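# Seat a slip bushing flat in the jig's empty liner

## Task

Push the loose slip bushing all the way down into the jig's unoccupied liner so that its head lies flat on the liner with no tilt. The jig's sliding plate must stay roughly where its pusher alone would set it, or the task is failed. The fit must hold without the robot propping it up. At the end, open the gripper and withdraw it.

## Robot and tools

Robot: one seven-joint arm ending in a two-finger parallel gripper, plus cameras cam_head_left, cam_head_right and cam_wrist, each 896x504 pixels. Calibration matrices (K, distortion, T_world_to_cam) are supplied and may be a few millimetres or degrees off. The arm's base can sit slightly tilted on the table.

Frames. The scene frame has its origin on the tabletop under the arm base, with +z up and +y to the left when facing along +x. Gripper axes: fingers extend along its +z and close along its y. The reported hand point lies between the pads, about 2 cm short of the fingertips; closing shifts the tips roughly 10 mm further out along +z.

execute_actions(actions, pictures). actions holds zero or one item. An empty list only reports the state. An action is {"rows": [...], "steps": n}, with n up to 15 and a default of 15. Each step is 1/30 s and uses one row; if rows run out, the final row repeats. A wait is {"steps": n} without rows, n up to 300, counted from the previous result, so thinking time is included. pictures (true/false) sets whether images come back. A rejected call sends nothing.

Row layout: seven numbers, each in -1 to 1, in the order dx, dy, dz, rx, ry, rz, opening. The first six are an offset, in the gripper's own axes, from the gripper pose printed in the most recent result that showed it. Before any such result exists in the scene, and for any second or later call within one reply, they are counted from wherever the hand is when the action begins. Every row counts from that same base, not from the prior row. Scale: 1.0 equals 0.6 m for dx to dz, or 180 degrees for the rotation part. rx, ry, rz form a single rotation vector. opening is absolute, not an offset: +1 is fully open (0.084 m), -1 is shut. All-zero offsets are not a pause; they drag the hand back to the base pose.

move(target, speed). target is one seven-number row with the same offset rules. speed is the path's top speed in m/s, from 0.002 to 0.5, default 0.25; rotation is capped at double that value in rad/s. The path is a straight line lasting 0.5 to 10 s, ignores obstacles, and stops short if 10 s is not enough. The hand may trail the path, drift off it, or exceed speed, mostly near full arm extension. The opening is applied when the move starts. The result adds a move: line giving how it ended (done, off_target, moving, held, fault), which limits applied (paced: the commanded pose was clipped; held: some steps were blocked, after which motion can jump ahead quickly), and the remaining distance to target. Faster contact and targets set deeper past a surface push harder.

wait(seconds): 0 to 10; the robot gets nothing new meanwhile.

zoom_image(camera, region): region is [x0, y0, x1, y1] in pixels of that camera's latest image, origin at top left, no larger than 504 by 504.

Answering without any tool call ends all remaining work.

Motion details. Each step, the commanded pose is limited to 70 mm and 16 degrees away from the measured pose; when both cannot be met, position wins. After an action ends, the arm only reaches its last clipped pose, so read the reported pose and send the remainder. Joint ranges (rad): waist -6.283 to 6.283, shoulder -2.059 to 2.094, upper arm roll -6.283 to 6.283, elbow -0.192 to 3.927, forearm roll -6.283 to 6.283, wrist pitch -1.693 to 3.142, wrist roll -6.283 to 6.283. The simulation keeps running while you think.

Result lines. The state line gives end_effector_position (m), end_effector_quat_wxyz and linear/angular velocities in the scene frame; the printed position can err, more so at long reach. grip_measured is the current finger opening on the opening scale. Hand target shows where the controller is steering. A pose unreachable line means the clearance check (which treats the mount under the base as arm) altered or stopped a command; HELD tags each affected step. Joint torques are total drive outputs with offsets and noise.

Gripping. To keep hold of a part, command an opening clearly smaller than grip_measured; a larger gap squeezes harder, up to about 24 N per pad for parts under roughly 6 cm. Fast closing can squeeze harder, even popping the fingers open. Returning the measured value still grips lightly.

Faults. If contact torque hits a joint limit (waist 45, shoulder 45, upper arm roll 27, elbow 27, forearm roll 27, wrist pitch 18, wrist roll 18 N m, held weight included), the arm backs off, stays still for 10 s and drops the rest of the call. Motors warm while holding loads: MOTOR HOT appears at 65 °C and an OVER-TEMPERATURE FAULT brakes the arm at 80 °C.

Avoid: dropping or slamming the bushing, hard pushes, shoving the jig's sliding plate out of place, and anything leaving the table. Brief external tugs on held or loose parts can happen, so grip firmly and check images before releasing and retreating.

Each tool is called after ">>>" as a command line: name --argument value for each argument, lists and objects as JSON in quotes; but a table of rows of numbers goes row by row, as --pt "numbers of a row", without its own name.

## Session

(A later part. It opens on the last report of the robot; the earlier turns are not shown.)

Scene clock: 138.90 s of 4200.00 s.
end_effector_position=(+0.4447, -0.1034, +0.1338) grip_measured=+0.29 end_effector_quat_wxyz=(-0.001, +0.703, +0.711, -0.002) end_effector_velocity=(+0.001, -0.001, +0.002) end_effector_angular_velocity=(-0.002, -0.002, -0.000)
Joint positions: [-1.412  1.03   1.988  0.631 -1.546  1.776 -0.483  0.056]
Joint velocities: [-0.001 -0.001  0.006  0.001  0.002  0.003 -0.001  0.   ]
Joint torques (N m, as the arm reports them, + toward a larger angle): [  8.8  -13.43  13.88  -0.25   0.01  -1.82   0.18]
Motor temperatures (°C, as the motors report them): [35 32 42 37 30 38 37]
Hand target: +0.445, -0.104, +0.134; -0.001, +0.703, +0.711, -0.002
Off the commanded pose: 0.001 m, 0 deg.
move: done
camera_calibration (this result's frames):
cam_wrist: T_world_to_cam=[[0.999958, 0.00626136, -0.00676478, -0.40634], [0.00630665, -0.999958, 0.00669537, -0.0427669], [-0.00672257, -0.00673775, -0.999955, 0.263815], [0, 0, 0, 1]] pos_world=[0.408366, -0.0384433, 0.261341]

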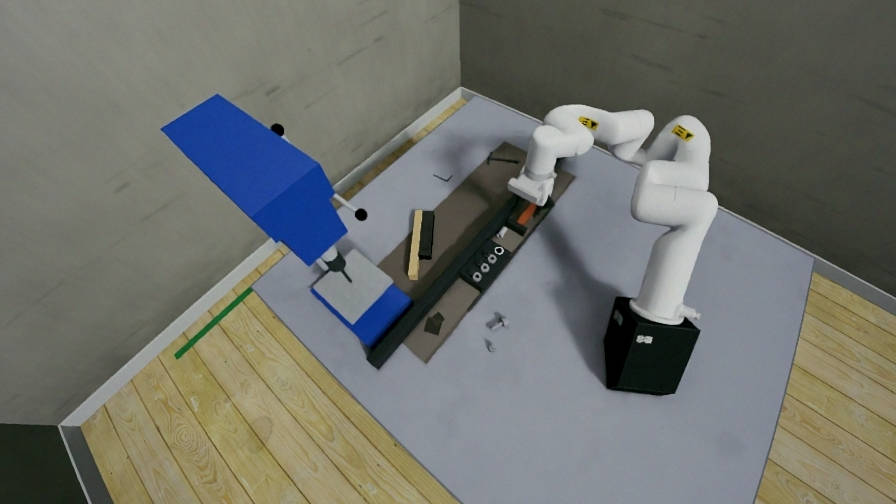

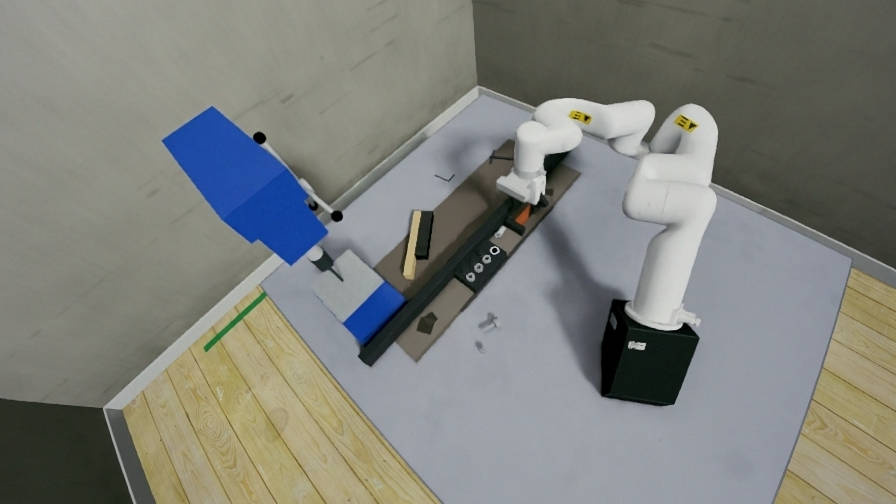

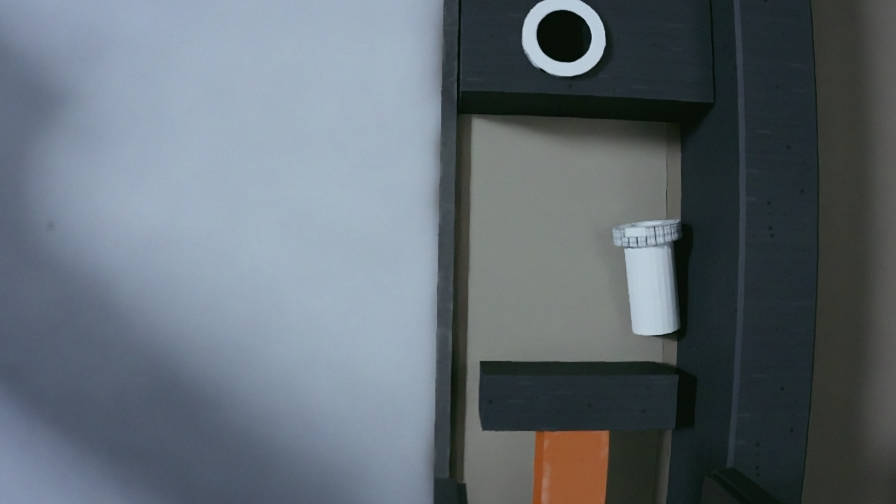

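>>> move --target '[0.102,0.024,0.113,-0.167,0,0,-0.38]' --speed 0.15

>>> move --target '[0,0,0.045,0,0,0,-0.38]' --speed 0.015

Scene clock: 143.47 s of 4200.00 s.
end_effector_position=(+0.4584, -0.0423, +0.0658) grip_measured=-0.40 end_effector_quat_wxyz=(+0.181, +0.679, +0.687, +0.182) end_effector_velocity=(+0.000, -0.000, -0.001) end_effector_angular_velocity=(-0.003, -0.004, -0.001)
Joint positions: [-1.471  1.005  1.575  0.361 -2.411  1.456 -0.197  0.027]
Joint velocities: [ 0.002 -0.003 -0.005 -0.    -0.008 -0.     0.004 -0.   ]
Joint torques (N m, as the arm reports them, + toward a larger angle): [ 7.36 -8.83 11.36 -6.2  -1.16 -1.88  0.2 ]
Motor temperatures (°C, as the motors report them): [35 32 42 37 30 38 37]
Hand target: +0.458, -0.042, +0.066; +0.181, +0.679, +0.687, +0.182
Off the commanded pose: 0.000 m, 0 deg.
move: done
camera_calibration (this result's frames):
cam_wrist: T_world_to_cam=[[0.868982, 0.00448816, 0.494824, -0.393941], [0.00381092, -0.99999, 0.00237759, 0.0201311], [0.49483, -0.000180345, -0.86899, -0.0419342], [0, 0, 0, 1]] pos_world=[0.363001, 0.0218914, 0.158443]

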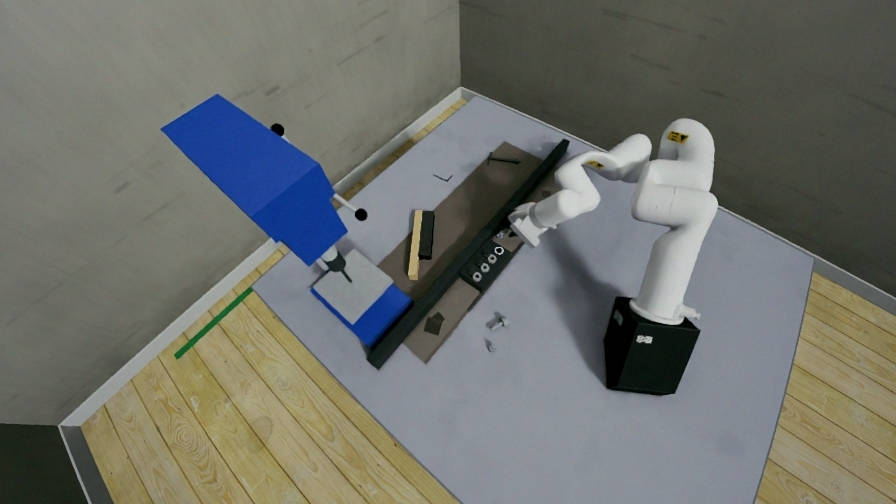

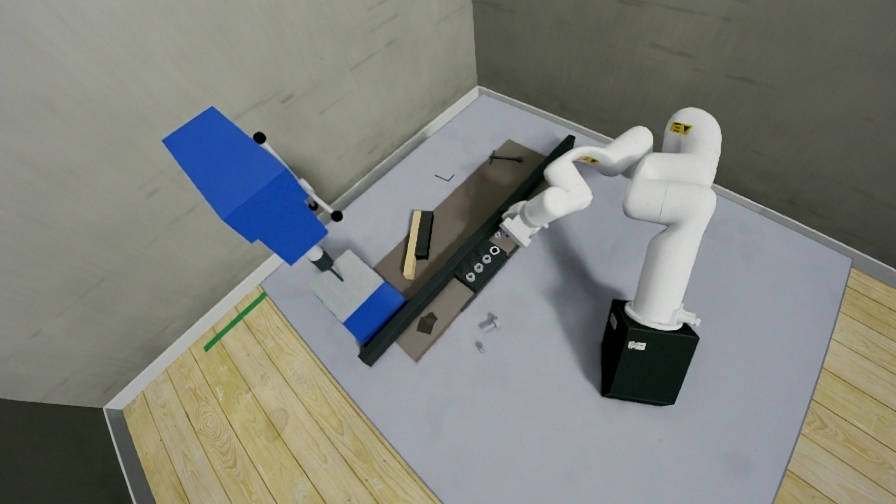

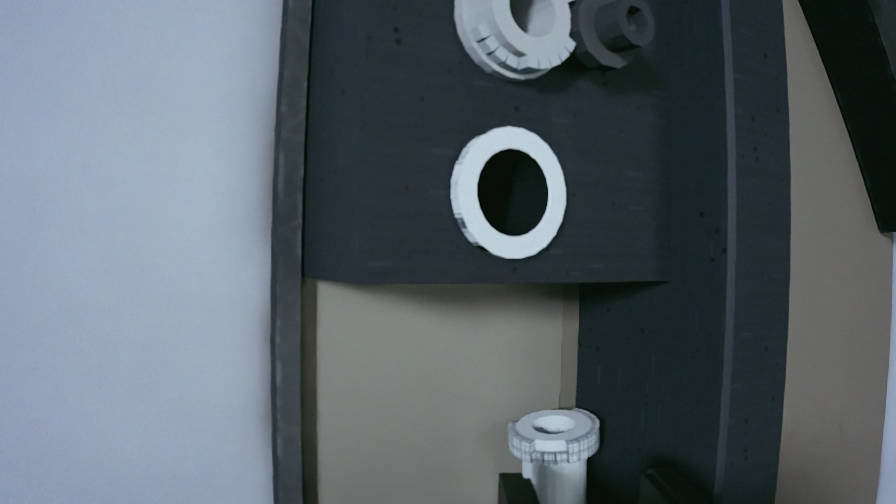

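Scene clock: 145.50 s of 4200.00 s.
end_effector_position=(+0.4719, -0.0422, +0.0425) grip_measured=-0.40 end_effector_quat_wxyz=(+0.181, +0.680, +0.687, +0.182) end_effector_velocity=(+0.000, +0.001, +0.000) end_effector_angular_velocity=(+0.001, -0.002, +0.002)
Joint positions: [-1.427  1.008  1.484  0.431 -2.473  1.415 -0.199  0.027]
Joint velocities: [ 0.001 -0.    -0.001  0.    -0.002 -0.002 -0.     0.   ]
Joint torques (N m, as the arm reports them, + toward a larger angle): [ 7.67 -9.76 11.8  -7.09 -0.96 -1.78  0.24]
Motor temperatures (°C, as the motors report them): [35 32 42 37 30 38 37]
Hand target: +0.472, -0.042, +0.042; +0.181, +0.680, +0.687, +0.182
Off the commanded pose: 0.000 m, 0 deg.
move: done
camera_calibration (this result's frames):
cam_wrist: T_world_to_cam=[[0.868963, 0.00432452, 0.494858, -0.394111], [0.00368033, -0.999991, 0.00227623, 0.0203215], [0.494864, -0.000156715, -0.868971, -0.0688785], [0, 0, 0, 1]] pos_world=[0.376479, 0.0220148, 0.13513]

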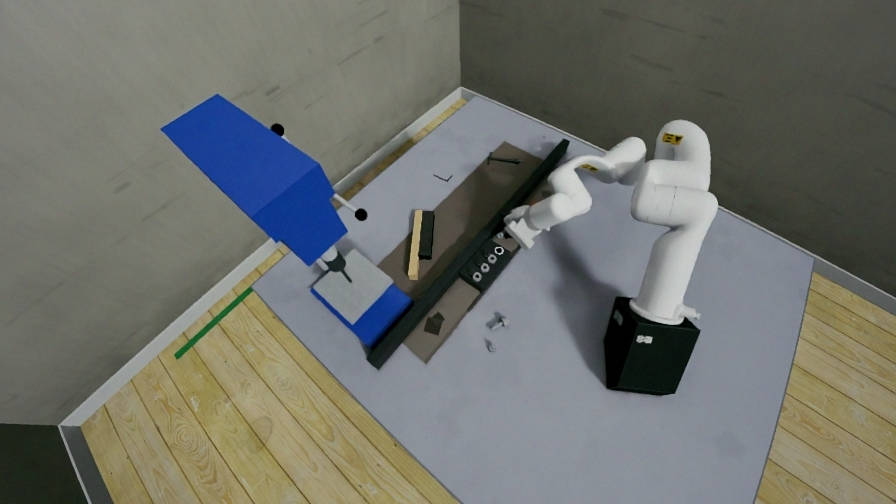

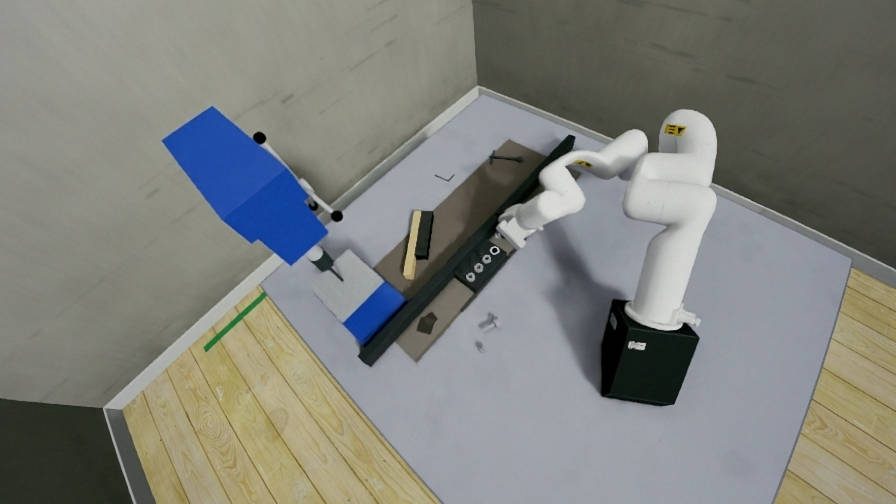

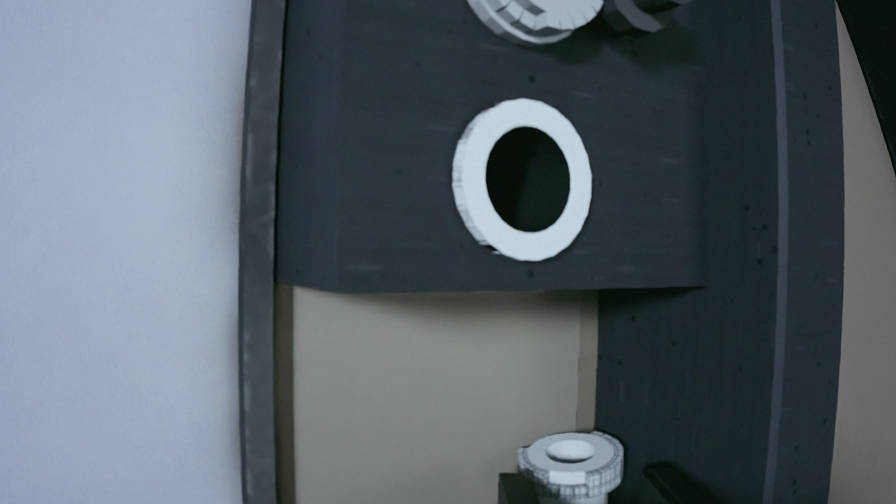

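>>> move --target '[0,0.002,0.02,0,0,0,-0.38]' --speed 0.008

Scene clock: 148.10 s of 4200.00 s.
end_effector_position=(+0.4775, -0.0413, +0.0325) grip_measured=-0.40 end_effector_quat_wxyz=(+0.180, +0.679, +0.688, +0.182) end_effector_velocity=(+0.001, +0.000, +0.000) end_effector_angular_velocity=(+0.000, -0.003, -0.000)
Joint positions: [-1.404  1.013  1.447  0.463 -2.494  1.398 -0.202  0.026]
Joint velocities: [ 0.001 -0.     0.     0.002 -0.001 -0.001  0.    -0.   ]
Joint torques (N m, as the arm reports them, + toward a larger angle): [  8.83 -10.51  14.87   0.29  -4.51  -1.65   0.17]
Motor temperatures (°C, as the motors report them): [35 32 42 37 30 38 37]
Hand target: +0.479, -0.042, +0.033; +0.181, +0.680, +0.687, +0.182
Off the commanded pose: 0.002 m, 0 deg.
move: done
camera_calibration (this result's frames):
cam_wrist: T_world_to_cam=[[0.870062, 0.00543911, 0.492912, -0.39445], [0.00553423, -0.999984, 0.00126572, 0.0203185], [0.492911, 0.00162663, -0.870078, -0.079384], [0, 0, 0, 1]] pos_world=[0.382213, 0.0225927, 0.125333]

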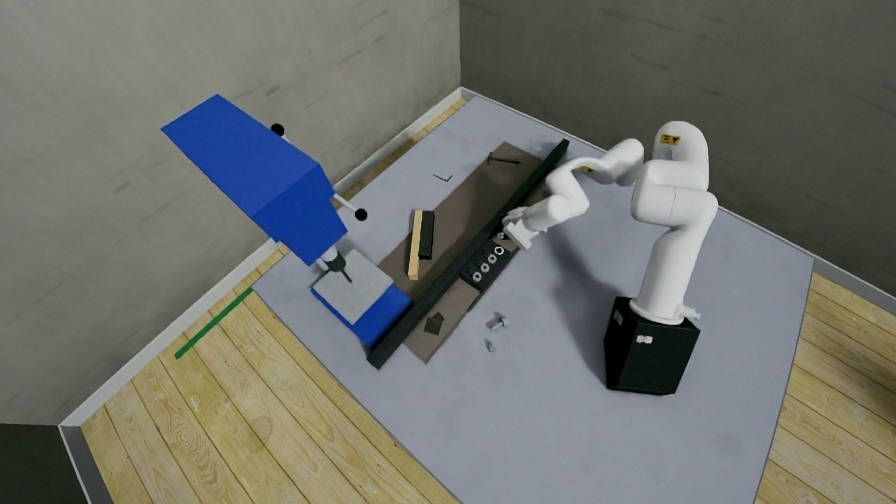

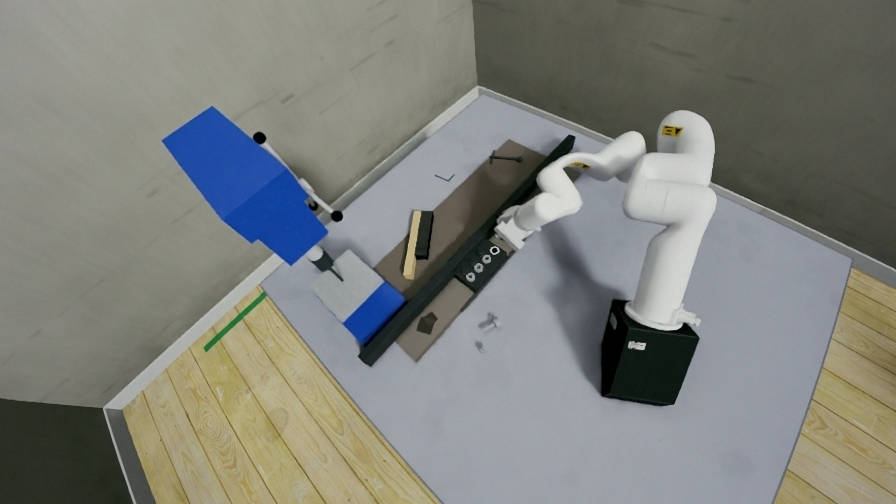

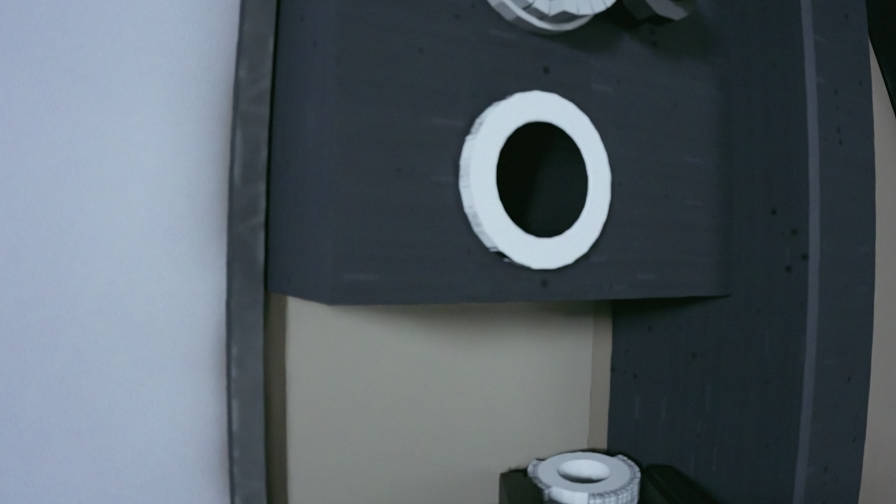

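>>> execute_actions --actions '[{"rows":[[0,-0.001,0,0,0,0,-0.45],[0,-0.001,0,0,0,0,-0.48],[0,-0.002,0,0,0,0,-0.51],[0,-0.002,0,0,0,0,-0.54],[0,-0.002,0,0,0,0,-0.57],[0,-0.002,0,0,0,0,-0.6],[0,-0.002,0,0,0,0,-0.65],[0,-0.002,0,0,0,0,-0.7],[0,-0.002,0,0,0,0,-0.8],[0,-0.002,0,0,0,0,-0.9],[0,-0.002,0,0,0,0,-1]],"steps":15}]'

Scene clock: 149.47 s of 4200.00 s.
end_effector_position=(+0.4778, -0.0419, +0.0323) grip_measured=-0.44 end_effector_quat_wxyz=(+0.181, +0.679, +0.687, +0.183) end_effector_velocity=(-0.002, +0.001, -0.000) end_effector_angular_velocity=(+0.001, +0.003, +0.001)
Joint positions: [-1.406  1.013  1.446  0.463 -2.498  1.398 -0.2    0.025]
Joint velocities: [-0.001  0.002 -0.001 -0.003  0.001  0.002 -0.     0.   ]
Joint torques (N m, as the arm reports them, + toward a larger angle): [  7.29 -11.21  13.75  -1.05  -3.36  -0.78   0.36]
Motor temperatures (°C, as the motors report them): [35 32 42 37 30 38 37]
Hand target: +0.477, -0.041, +0.032; +0.180, +0.679, +0.688, +0.182
Off the commanded pose: 0.002 m, 0 deg.
Steps of this call (steps 1 to 26: nothing new was sent; steps 27 to 41: all 15 steps of this action). Readings (end_effector_position):
27: (+0.4784, -0.0417, +0.0327)
28: (+0.4786, -0.0417, +0.0329)
30: (+0.4785, -0.0417, +0.0328)
34: (+0.4782, -0.0419, +0.0325)
41: the state above
camera_calibration (this result's frames):
cam_wrist: T_world_to_cam=[[0.868819, 0.00444051, 0.495111, -0.394166], [0.00401617, -0.99999, 0.00192107, 0.0204206], [0.495114, 0.000319389, -0.868828, -0.0807706], [0, 0, 0, 1]] pos_world=[0.382367, 0.0221965, 0.124941]

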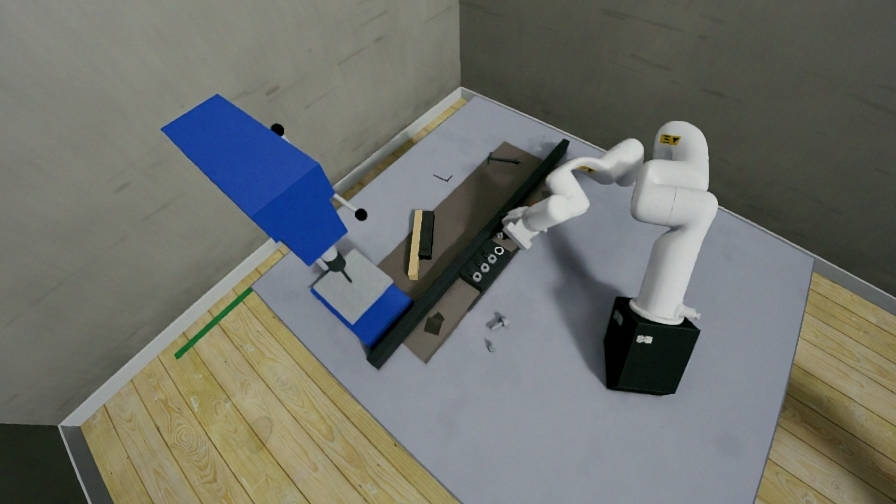

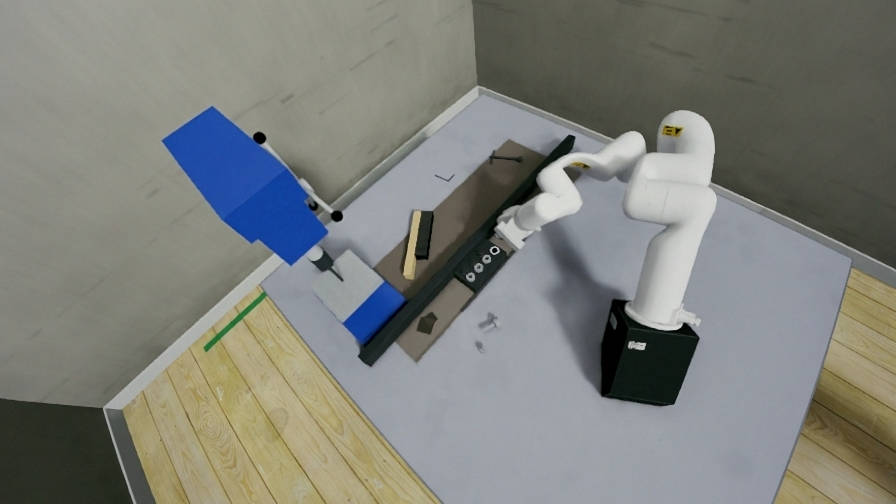

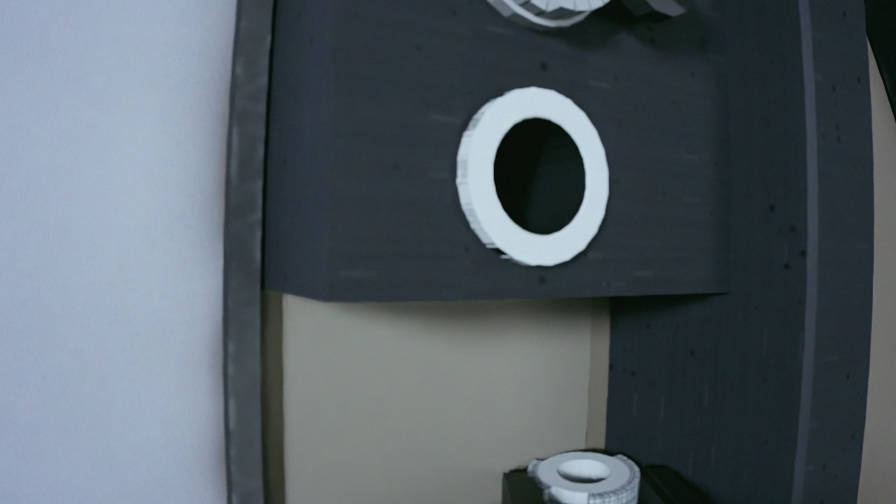

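>>> move --target '[0,-0.03,-0.01,0,0,0,-1]' --speed 0.02

>>> move --target '[0,-0.05,-0.13,0.167,0,0,-1]' --speed 0.08

Scene clock: 151.73 s of 4200.00 s.
end_effector_position=(+0.4604, -0.0414, +0.0302) grip_measured=-0.44 end_effector_quat_wxyz=(+0.182, +0.679, +0.687, +0.185) end_effector_velocity=(-0.002, -0.001, -0.003) end_effector_angular_velocity=(-0.003, +0.007, -0.001)
Joint positions: [-1.442  1.004  1.433  0.413 -2.535  1.399 -0.174  0.025]
Joint velocities: [-0.003 -0.002 -0.008  0.    -0.002 -0.001  0.001  0.002]
Joint torques (N m, as the arm reports them, + toward a larger angle): [  0.34 -10.6    1.2   -6.29   5.35   0.86   0.  ]
Motor temperatures (°C, as the motors report them): [35 32 42 37 30 38 37]
Hand target: +0.459, -0.042, +0.029; +0.181, +0.679, +0.687, +0.183
Off the commanded pose: 0.002 m, 0 deg.
move: done
camera_calibration (this result's frames):
cam_wrist: T_world_to_cam=[[0.866507, 0.00467432, 0.499143, -0.377014], [0.00523701, -0.999986, 0.000273168, 0.0205351], [0.499138, 0.00237732, -0.866519, -0.0758028], [0, 0, 0, 1]] pos_world=[0.364414, 0.0224773, 0.122494]

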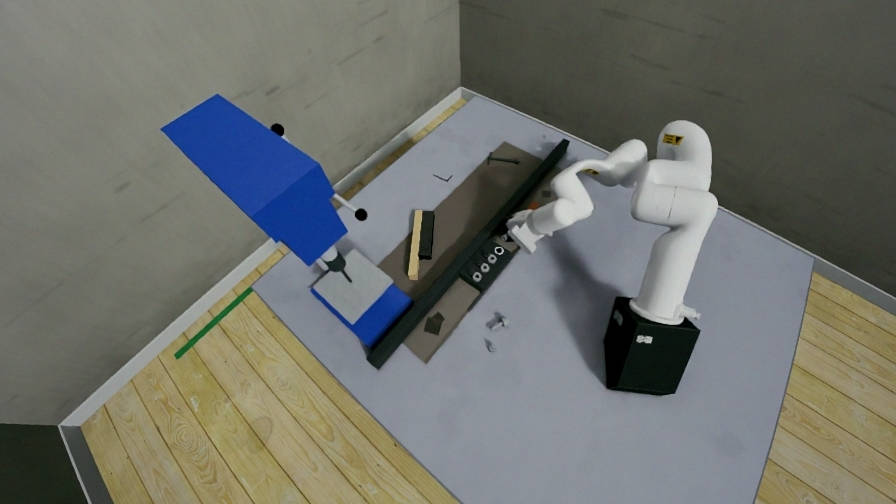

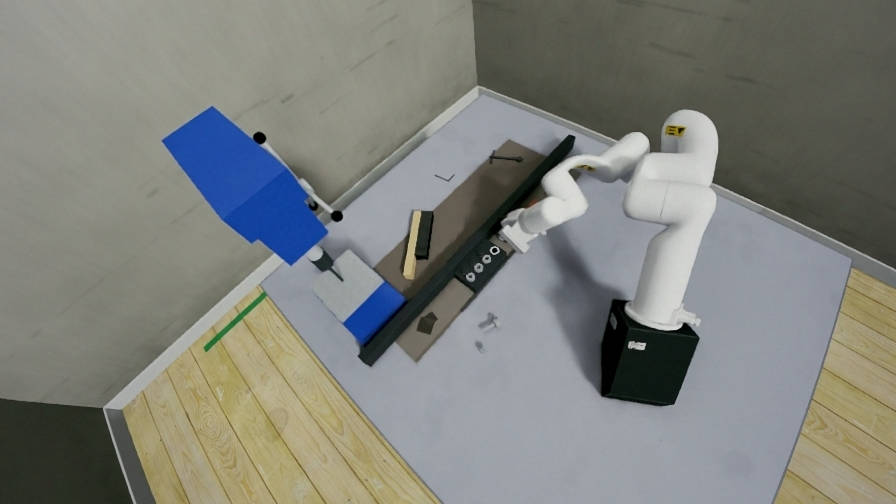

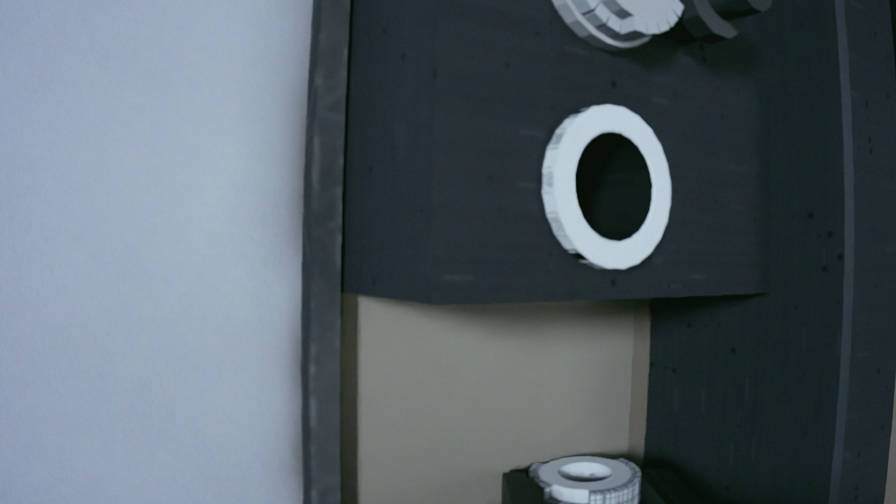

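Scene clock: 155.30 s of 4200.00 s.
end_effector_position=(+0.3951, -0.0424, +0.0827) grip_measured=-0.44 end_effector_quat_wxyz=(+0.000, +0.702, +0.712, +0.000) end_effector_velocity=(-0.001, -0.000, -0.000) end_effector_angular_velocity=(-0.002, +0.006, -0.000)
Joint positions: [-1.322  1.05   1.75   0.505 -1.7    1.714 -0.285  0.025]
Joint velocities: [ 0.001 -0.    -0.     0.002  0.006  0.003  0.    -0.   ]
Joint torques (N m, as the arm reports them, + toward a larger angle): [  9.24 -11.06  12.73  -2.95   0.18  -1.89   0.21]
Motor temperatures (°C, as the motors report them): [35 32 42 37 30 38 37]
Hand target: +0.395, -0.042, +0.083; +0.000, +0.702, +0.712, +0.000
Off the commanded pose: 0.000 m, 0 deg.
move: done
camera_calibration (this result's frames):
cam_wrist: T_world_to_cam=[[0.99997, 0.00761899, -0.00156028, -0.357828], [0.00762664, -0.999959, 0.00495859, 0.0185198], [-0.00152243, -0.00497034, -0.999986, 0.210791], [0, 0, 0, 1]] pos_world=[0.357997, 0.022293, 0.210138]

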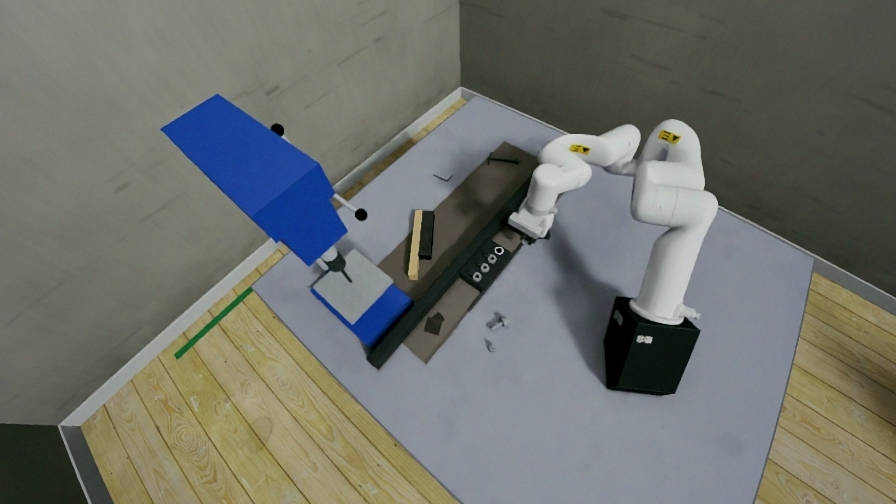

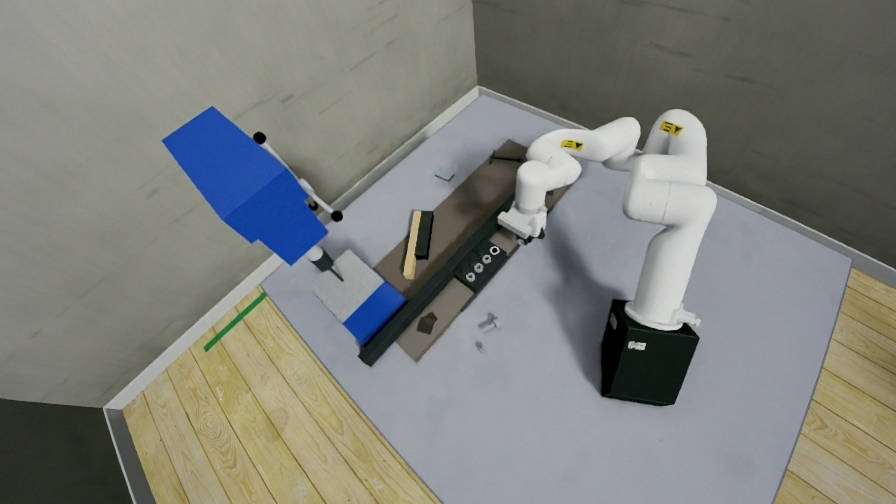

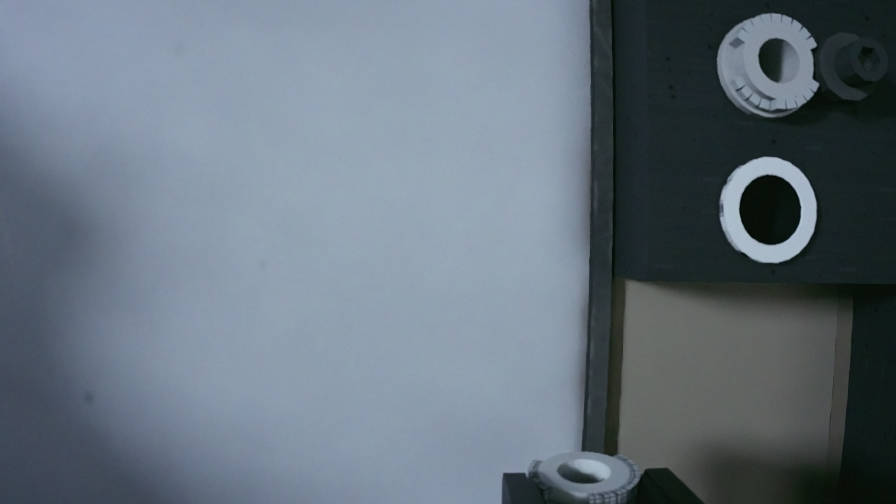

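>>> move --target '[0.02,-0.06,0.02,0,0.25,0,-1]' --speed 0.15

Scene clock: 159.60 s of 4200.00 s.
end_effector_position=(+0.3591, -0.0301, +0.0711) grip_measured=-0.44 end_effector_quat_wxyz=(-0.273, +0.648, +0.658, +0.269) end_effector_velocity=(-0.000, +0.000, +0.000) end_effector_angular_velocity=(+0.004, -0.002, +0.001)
Joint positions: [-1.965  1.57   1.65   0.41  -1.588  1.259 -0.993  0.025]
Joint velocities: [-0.001  0.001 -0.001  0.     0.003 -0.002 -0.005  0.   ]
Joint torques (N m, as the arm reports them, + toward a larger angle): [  2.21  -6.26   8.85 -12.95   1.21  -2.21   0.19]
Motor temperatures (°C, as the motors report them): [35 32 42 37 30 38 37]
Hand target: +0.359, -0.030, +0.071; -0.273, +0.648, +0.658, +0.269
Off the commanded pose: 0.001 m, 0 deg.
move: done
camera_calibration (this result's frames):
cam_wrist: T_world_to_cam=[[0.99991, 0.0123145, -0.00536235, -0.321495], [0.00495652, -0.709371, -0.704818, 0.0912833], [-0.0124834, 0.704728, -0.709368, 0.203842], [0, 0, 0, 1]] pos_world=[0.323558, -0.0749403, 0.207213]

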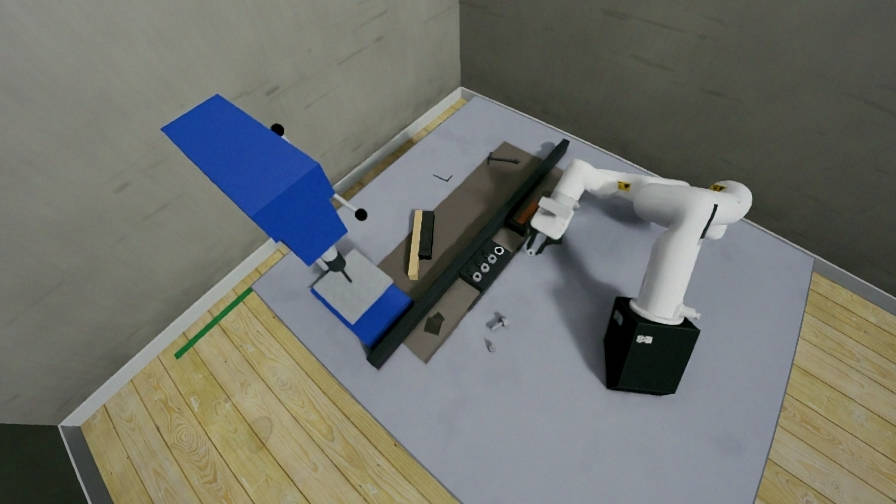

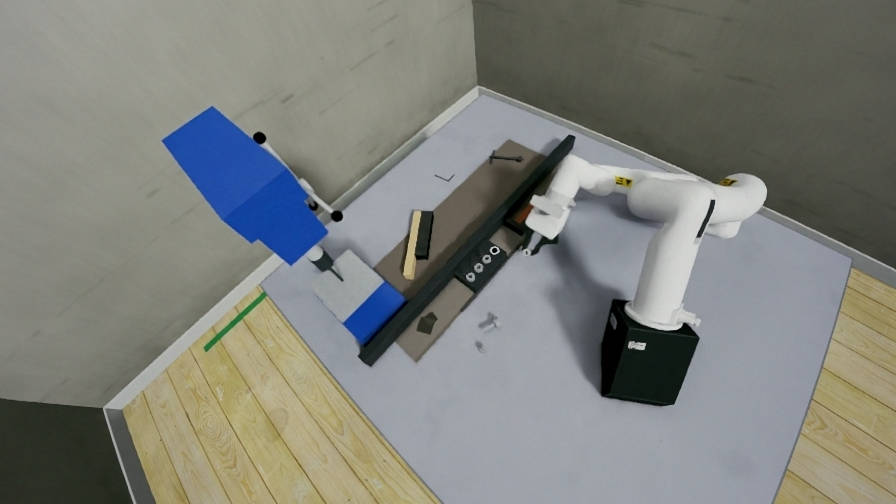

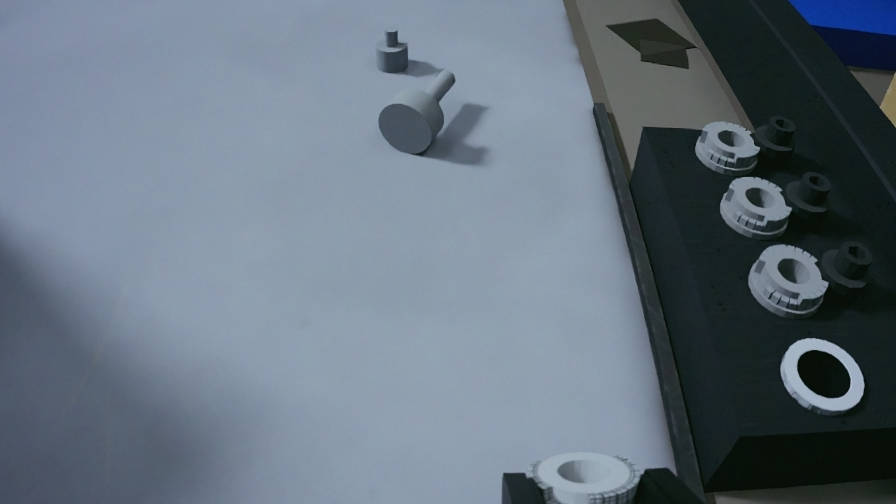

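>>> move --target '[-0.047,0,0.047,0,0,0,-1]' --speed 0.012

Scene clock: 163.90 s of 4200.00 s.
end_effector_position=(+0.3593, -0.0302, +0.0312) grip_measured=-0.44 end_effector_quat_wxyz=(-0.273, +0.648, +0.658, +0.269) end_effector_velocity=(+0.000, -0.000, -0.001) end_effector_angular_velocity=(-0.001, -0.000, +0.000)
Joint positions: [-1.964  1.582  1.539  0.473 -1.673  1.218 -1.056  0.025]
Joint velocities: [ 0.    -0.001 -0.001  0.001 -0.001 -0.001 -0.001 -0.   ]
Joint torques (N m, as the arm reports them, + toward a larger angle): [  1.83  -6.37   8.46 -13.69   0.81  -1.78   0.27]
Motor temperatures (°C, as the motors report them): [35 31 41 37 30 38 37]
Hand target: +0.359, -0.030, +0.031; -0.273, +0.648, +0.658, +0.269
Off the commanded pose: 0.000 m, 0 deg.
move: done
camera_calibration (this result's frames):
cam_wrist: T_world_to_cam=[[0.999913, 0.0119756, -0.00560819, -0.321886], [0.00454435, -0.70946, -0.704731, 0.0631862], [-0.0124184, 0.704644, -0.709452, 0.175566], [0, 0, 0, 1]] pos_world=[0.323751, -0.075029, 0.16728]

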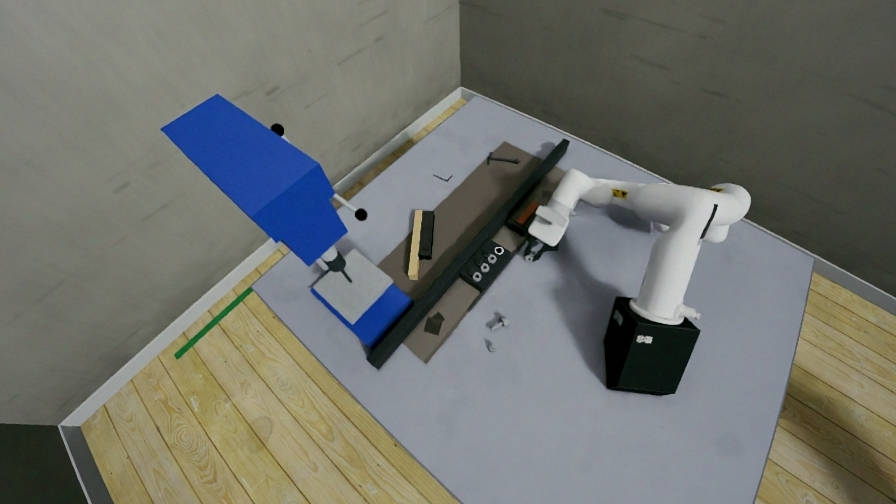

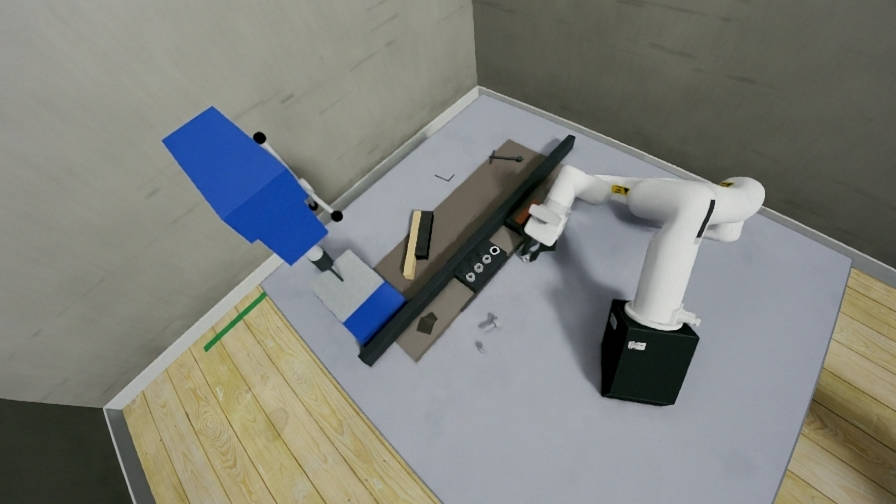

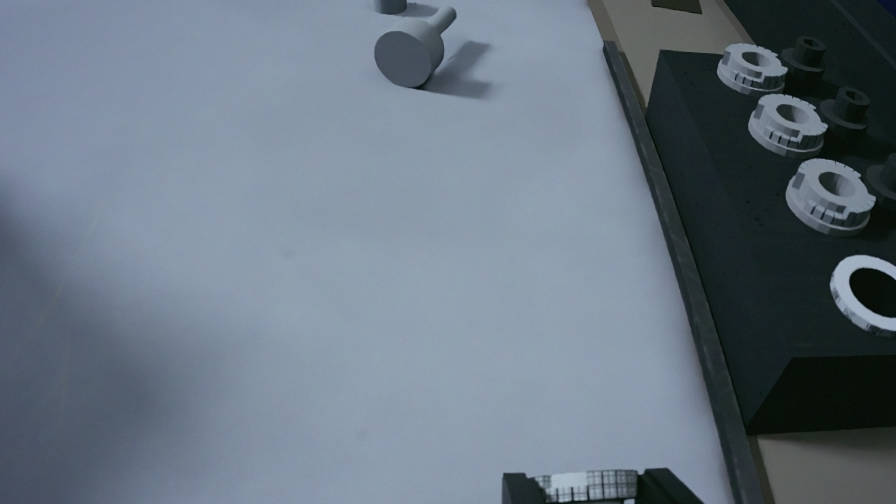

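>>> move --target '[0.0153,0,-0.0153,0,0,0,-0.5]' --speed 0.02

>>> zoom_image --camera "cam_head_right" --region '[490,210,590,290]'

Scene clock: 165.93 s of 4200.00 s.
end_effector_position=(+0.3592, -0.0302, +0.0440) grip_measured=-0.44 end_effector_quat_wxyz=(-0.273, +0.648, +0.658, +0.269) end_effector_velocity=(-0.000, -0.000, +0.000) end_effector_angular_velocity=(-0.001, +0.001, +0.000)
Joint positions: [-1.966  1.577  1.573  0.451 -1.648  1.232 -1.036  0.025]
Joint velocities: [-0.001 -0.001  0.001 -0.001  0.001  0.001  0.001 -0.   ]
Joint torques (N m, as the arm reports them, + toward a larger angle): [  2.24  -5.88   8.69 -14.13   1.28  -2.07   0.14]
Motor temperatures (°C, as the motors report them): [35 31 41 38 30 38 37]
Hand target: +0.359, -0.030, +0.044; -0.273, +0.648, +0.658, +0.269
Off the commanded pose: 0.000 m, 0 deg.
move: done
camera_calibration (this result's frames):
cam_wrist: T_world_to_cam=[[0.999912, 0.0120206, -0.00569861, -0.321744], [0.00451344, -0.709509, -0.704682, 0.0722732], [-0.0125139, 0.704594, -0.7095, 0.184753], [0, 0, 0, 1]] pos_world=[0.323701, -0.07503, 0.180179]

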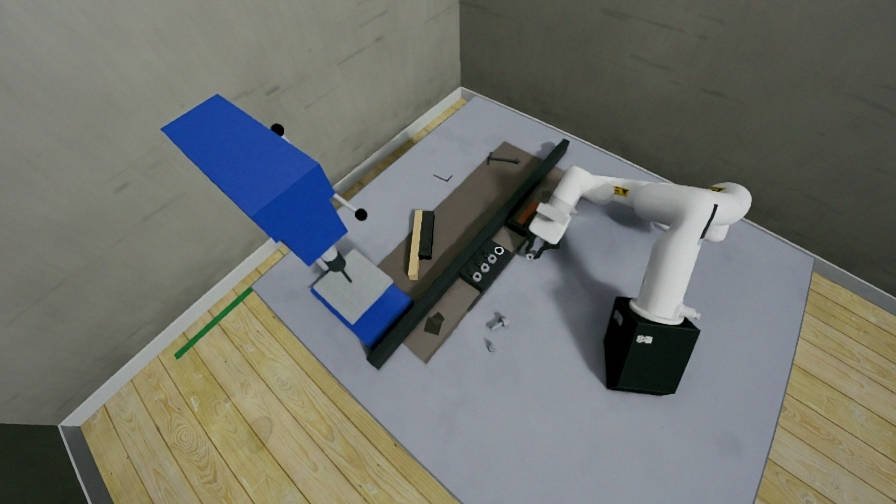

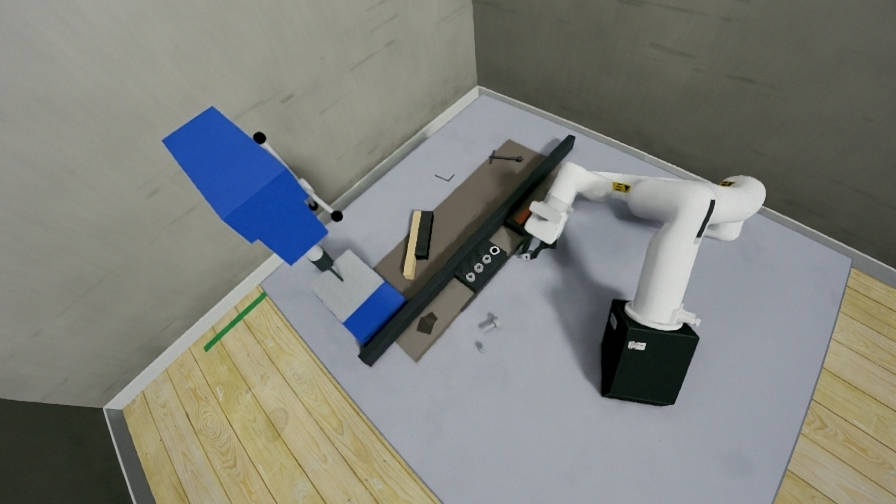

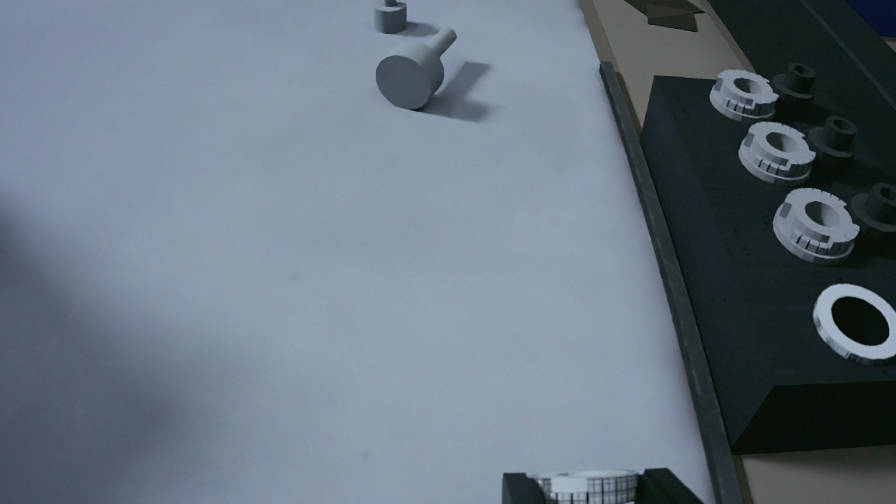

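Region (490, 210, 590, 290) of cam_head_right's 896x504 image, scaled by 5.040, with more detail than that image has; it fills the top 403 rows of this view, and the rest is white.

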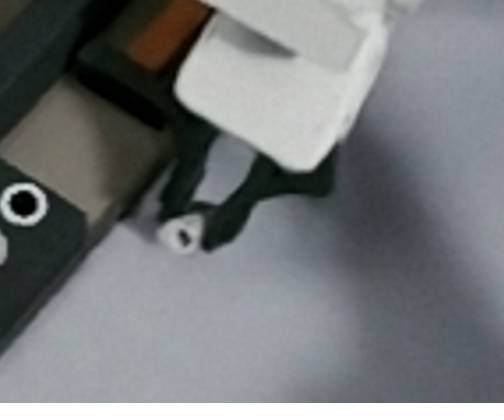

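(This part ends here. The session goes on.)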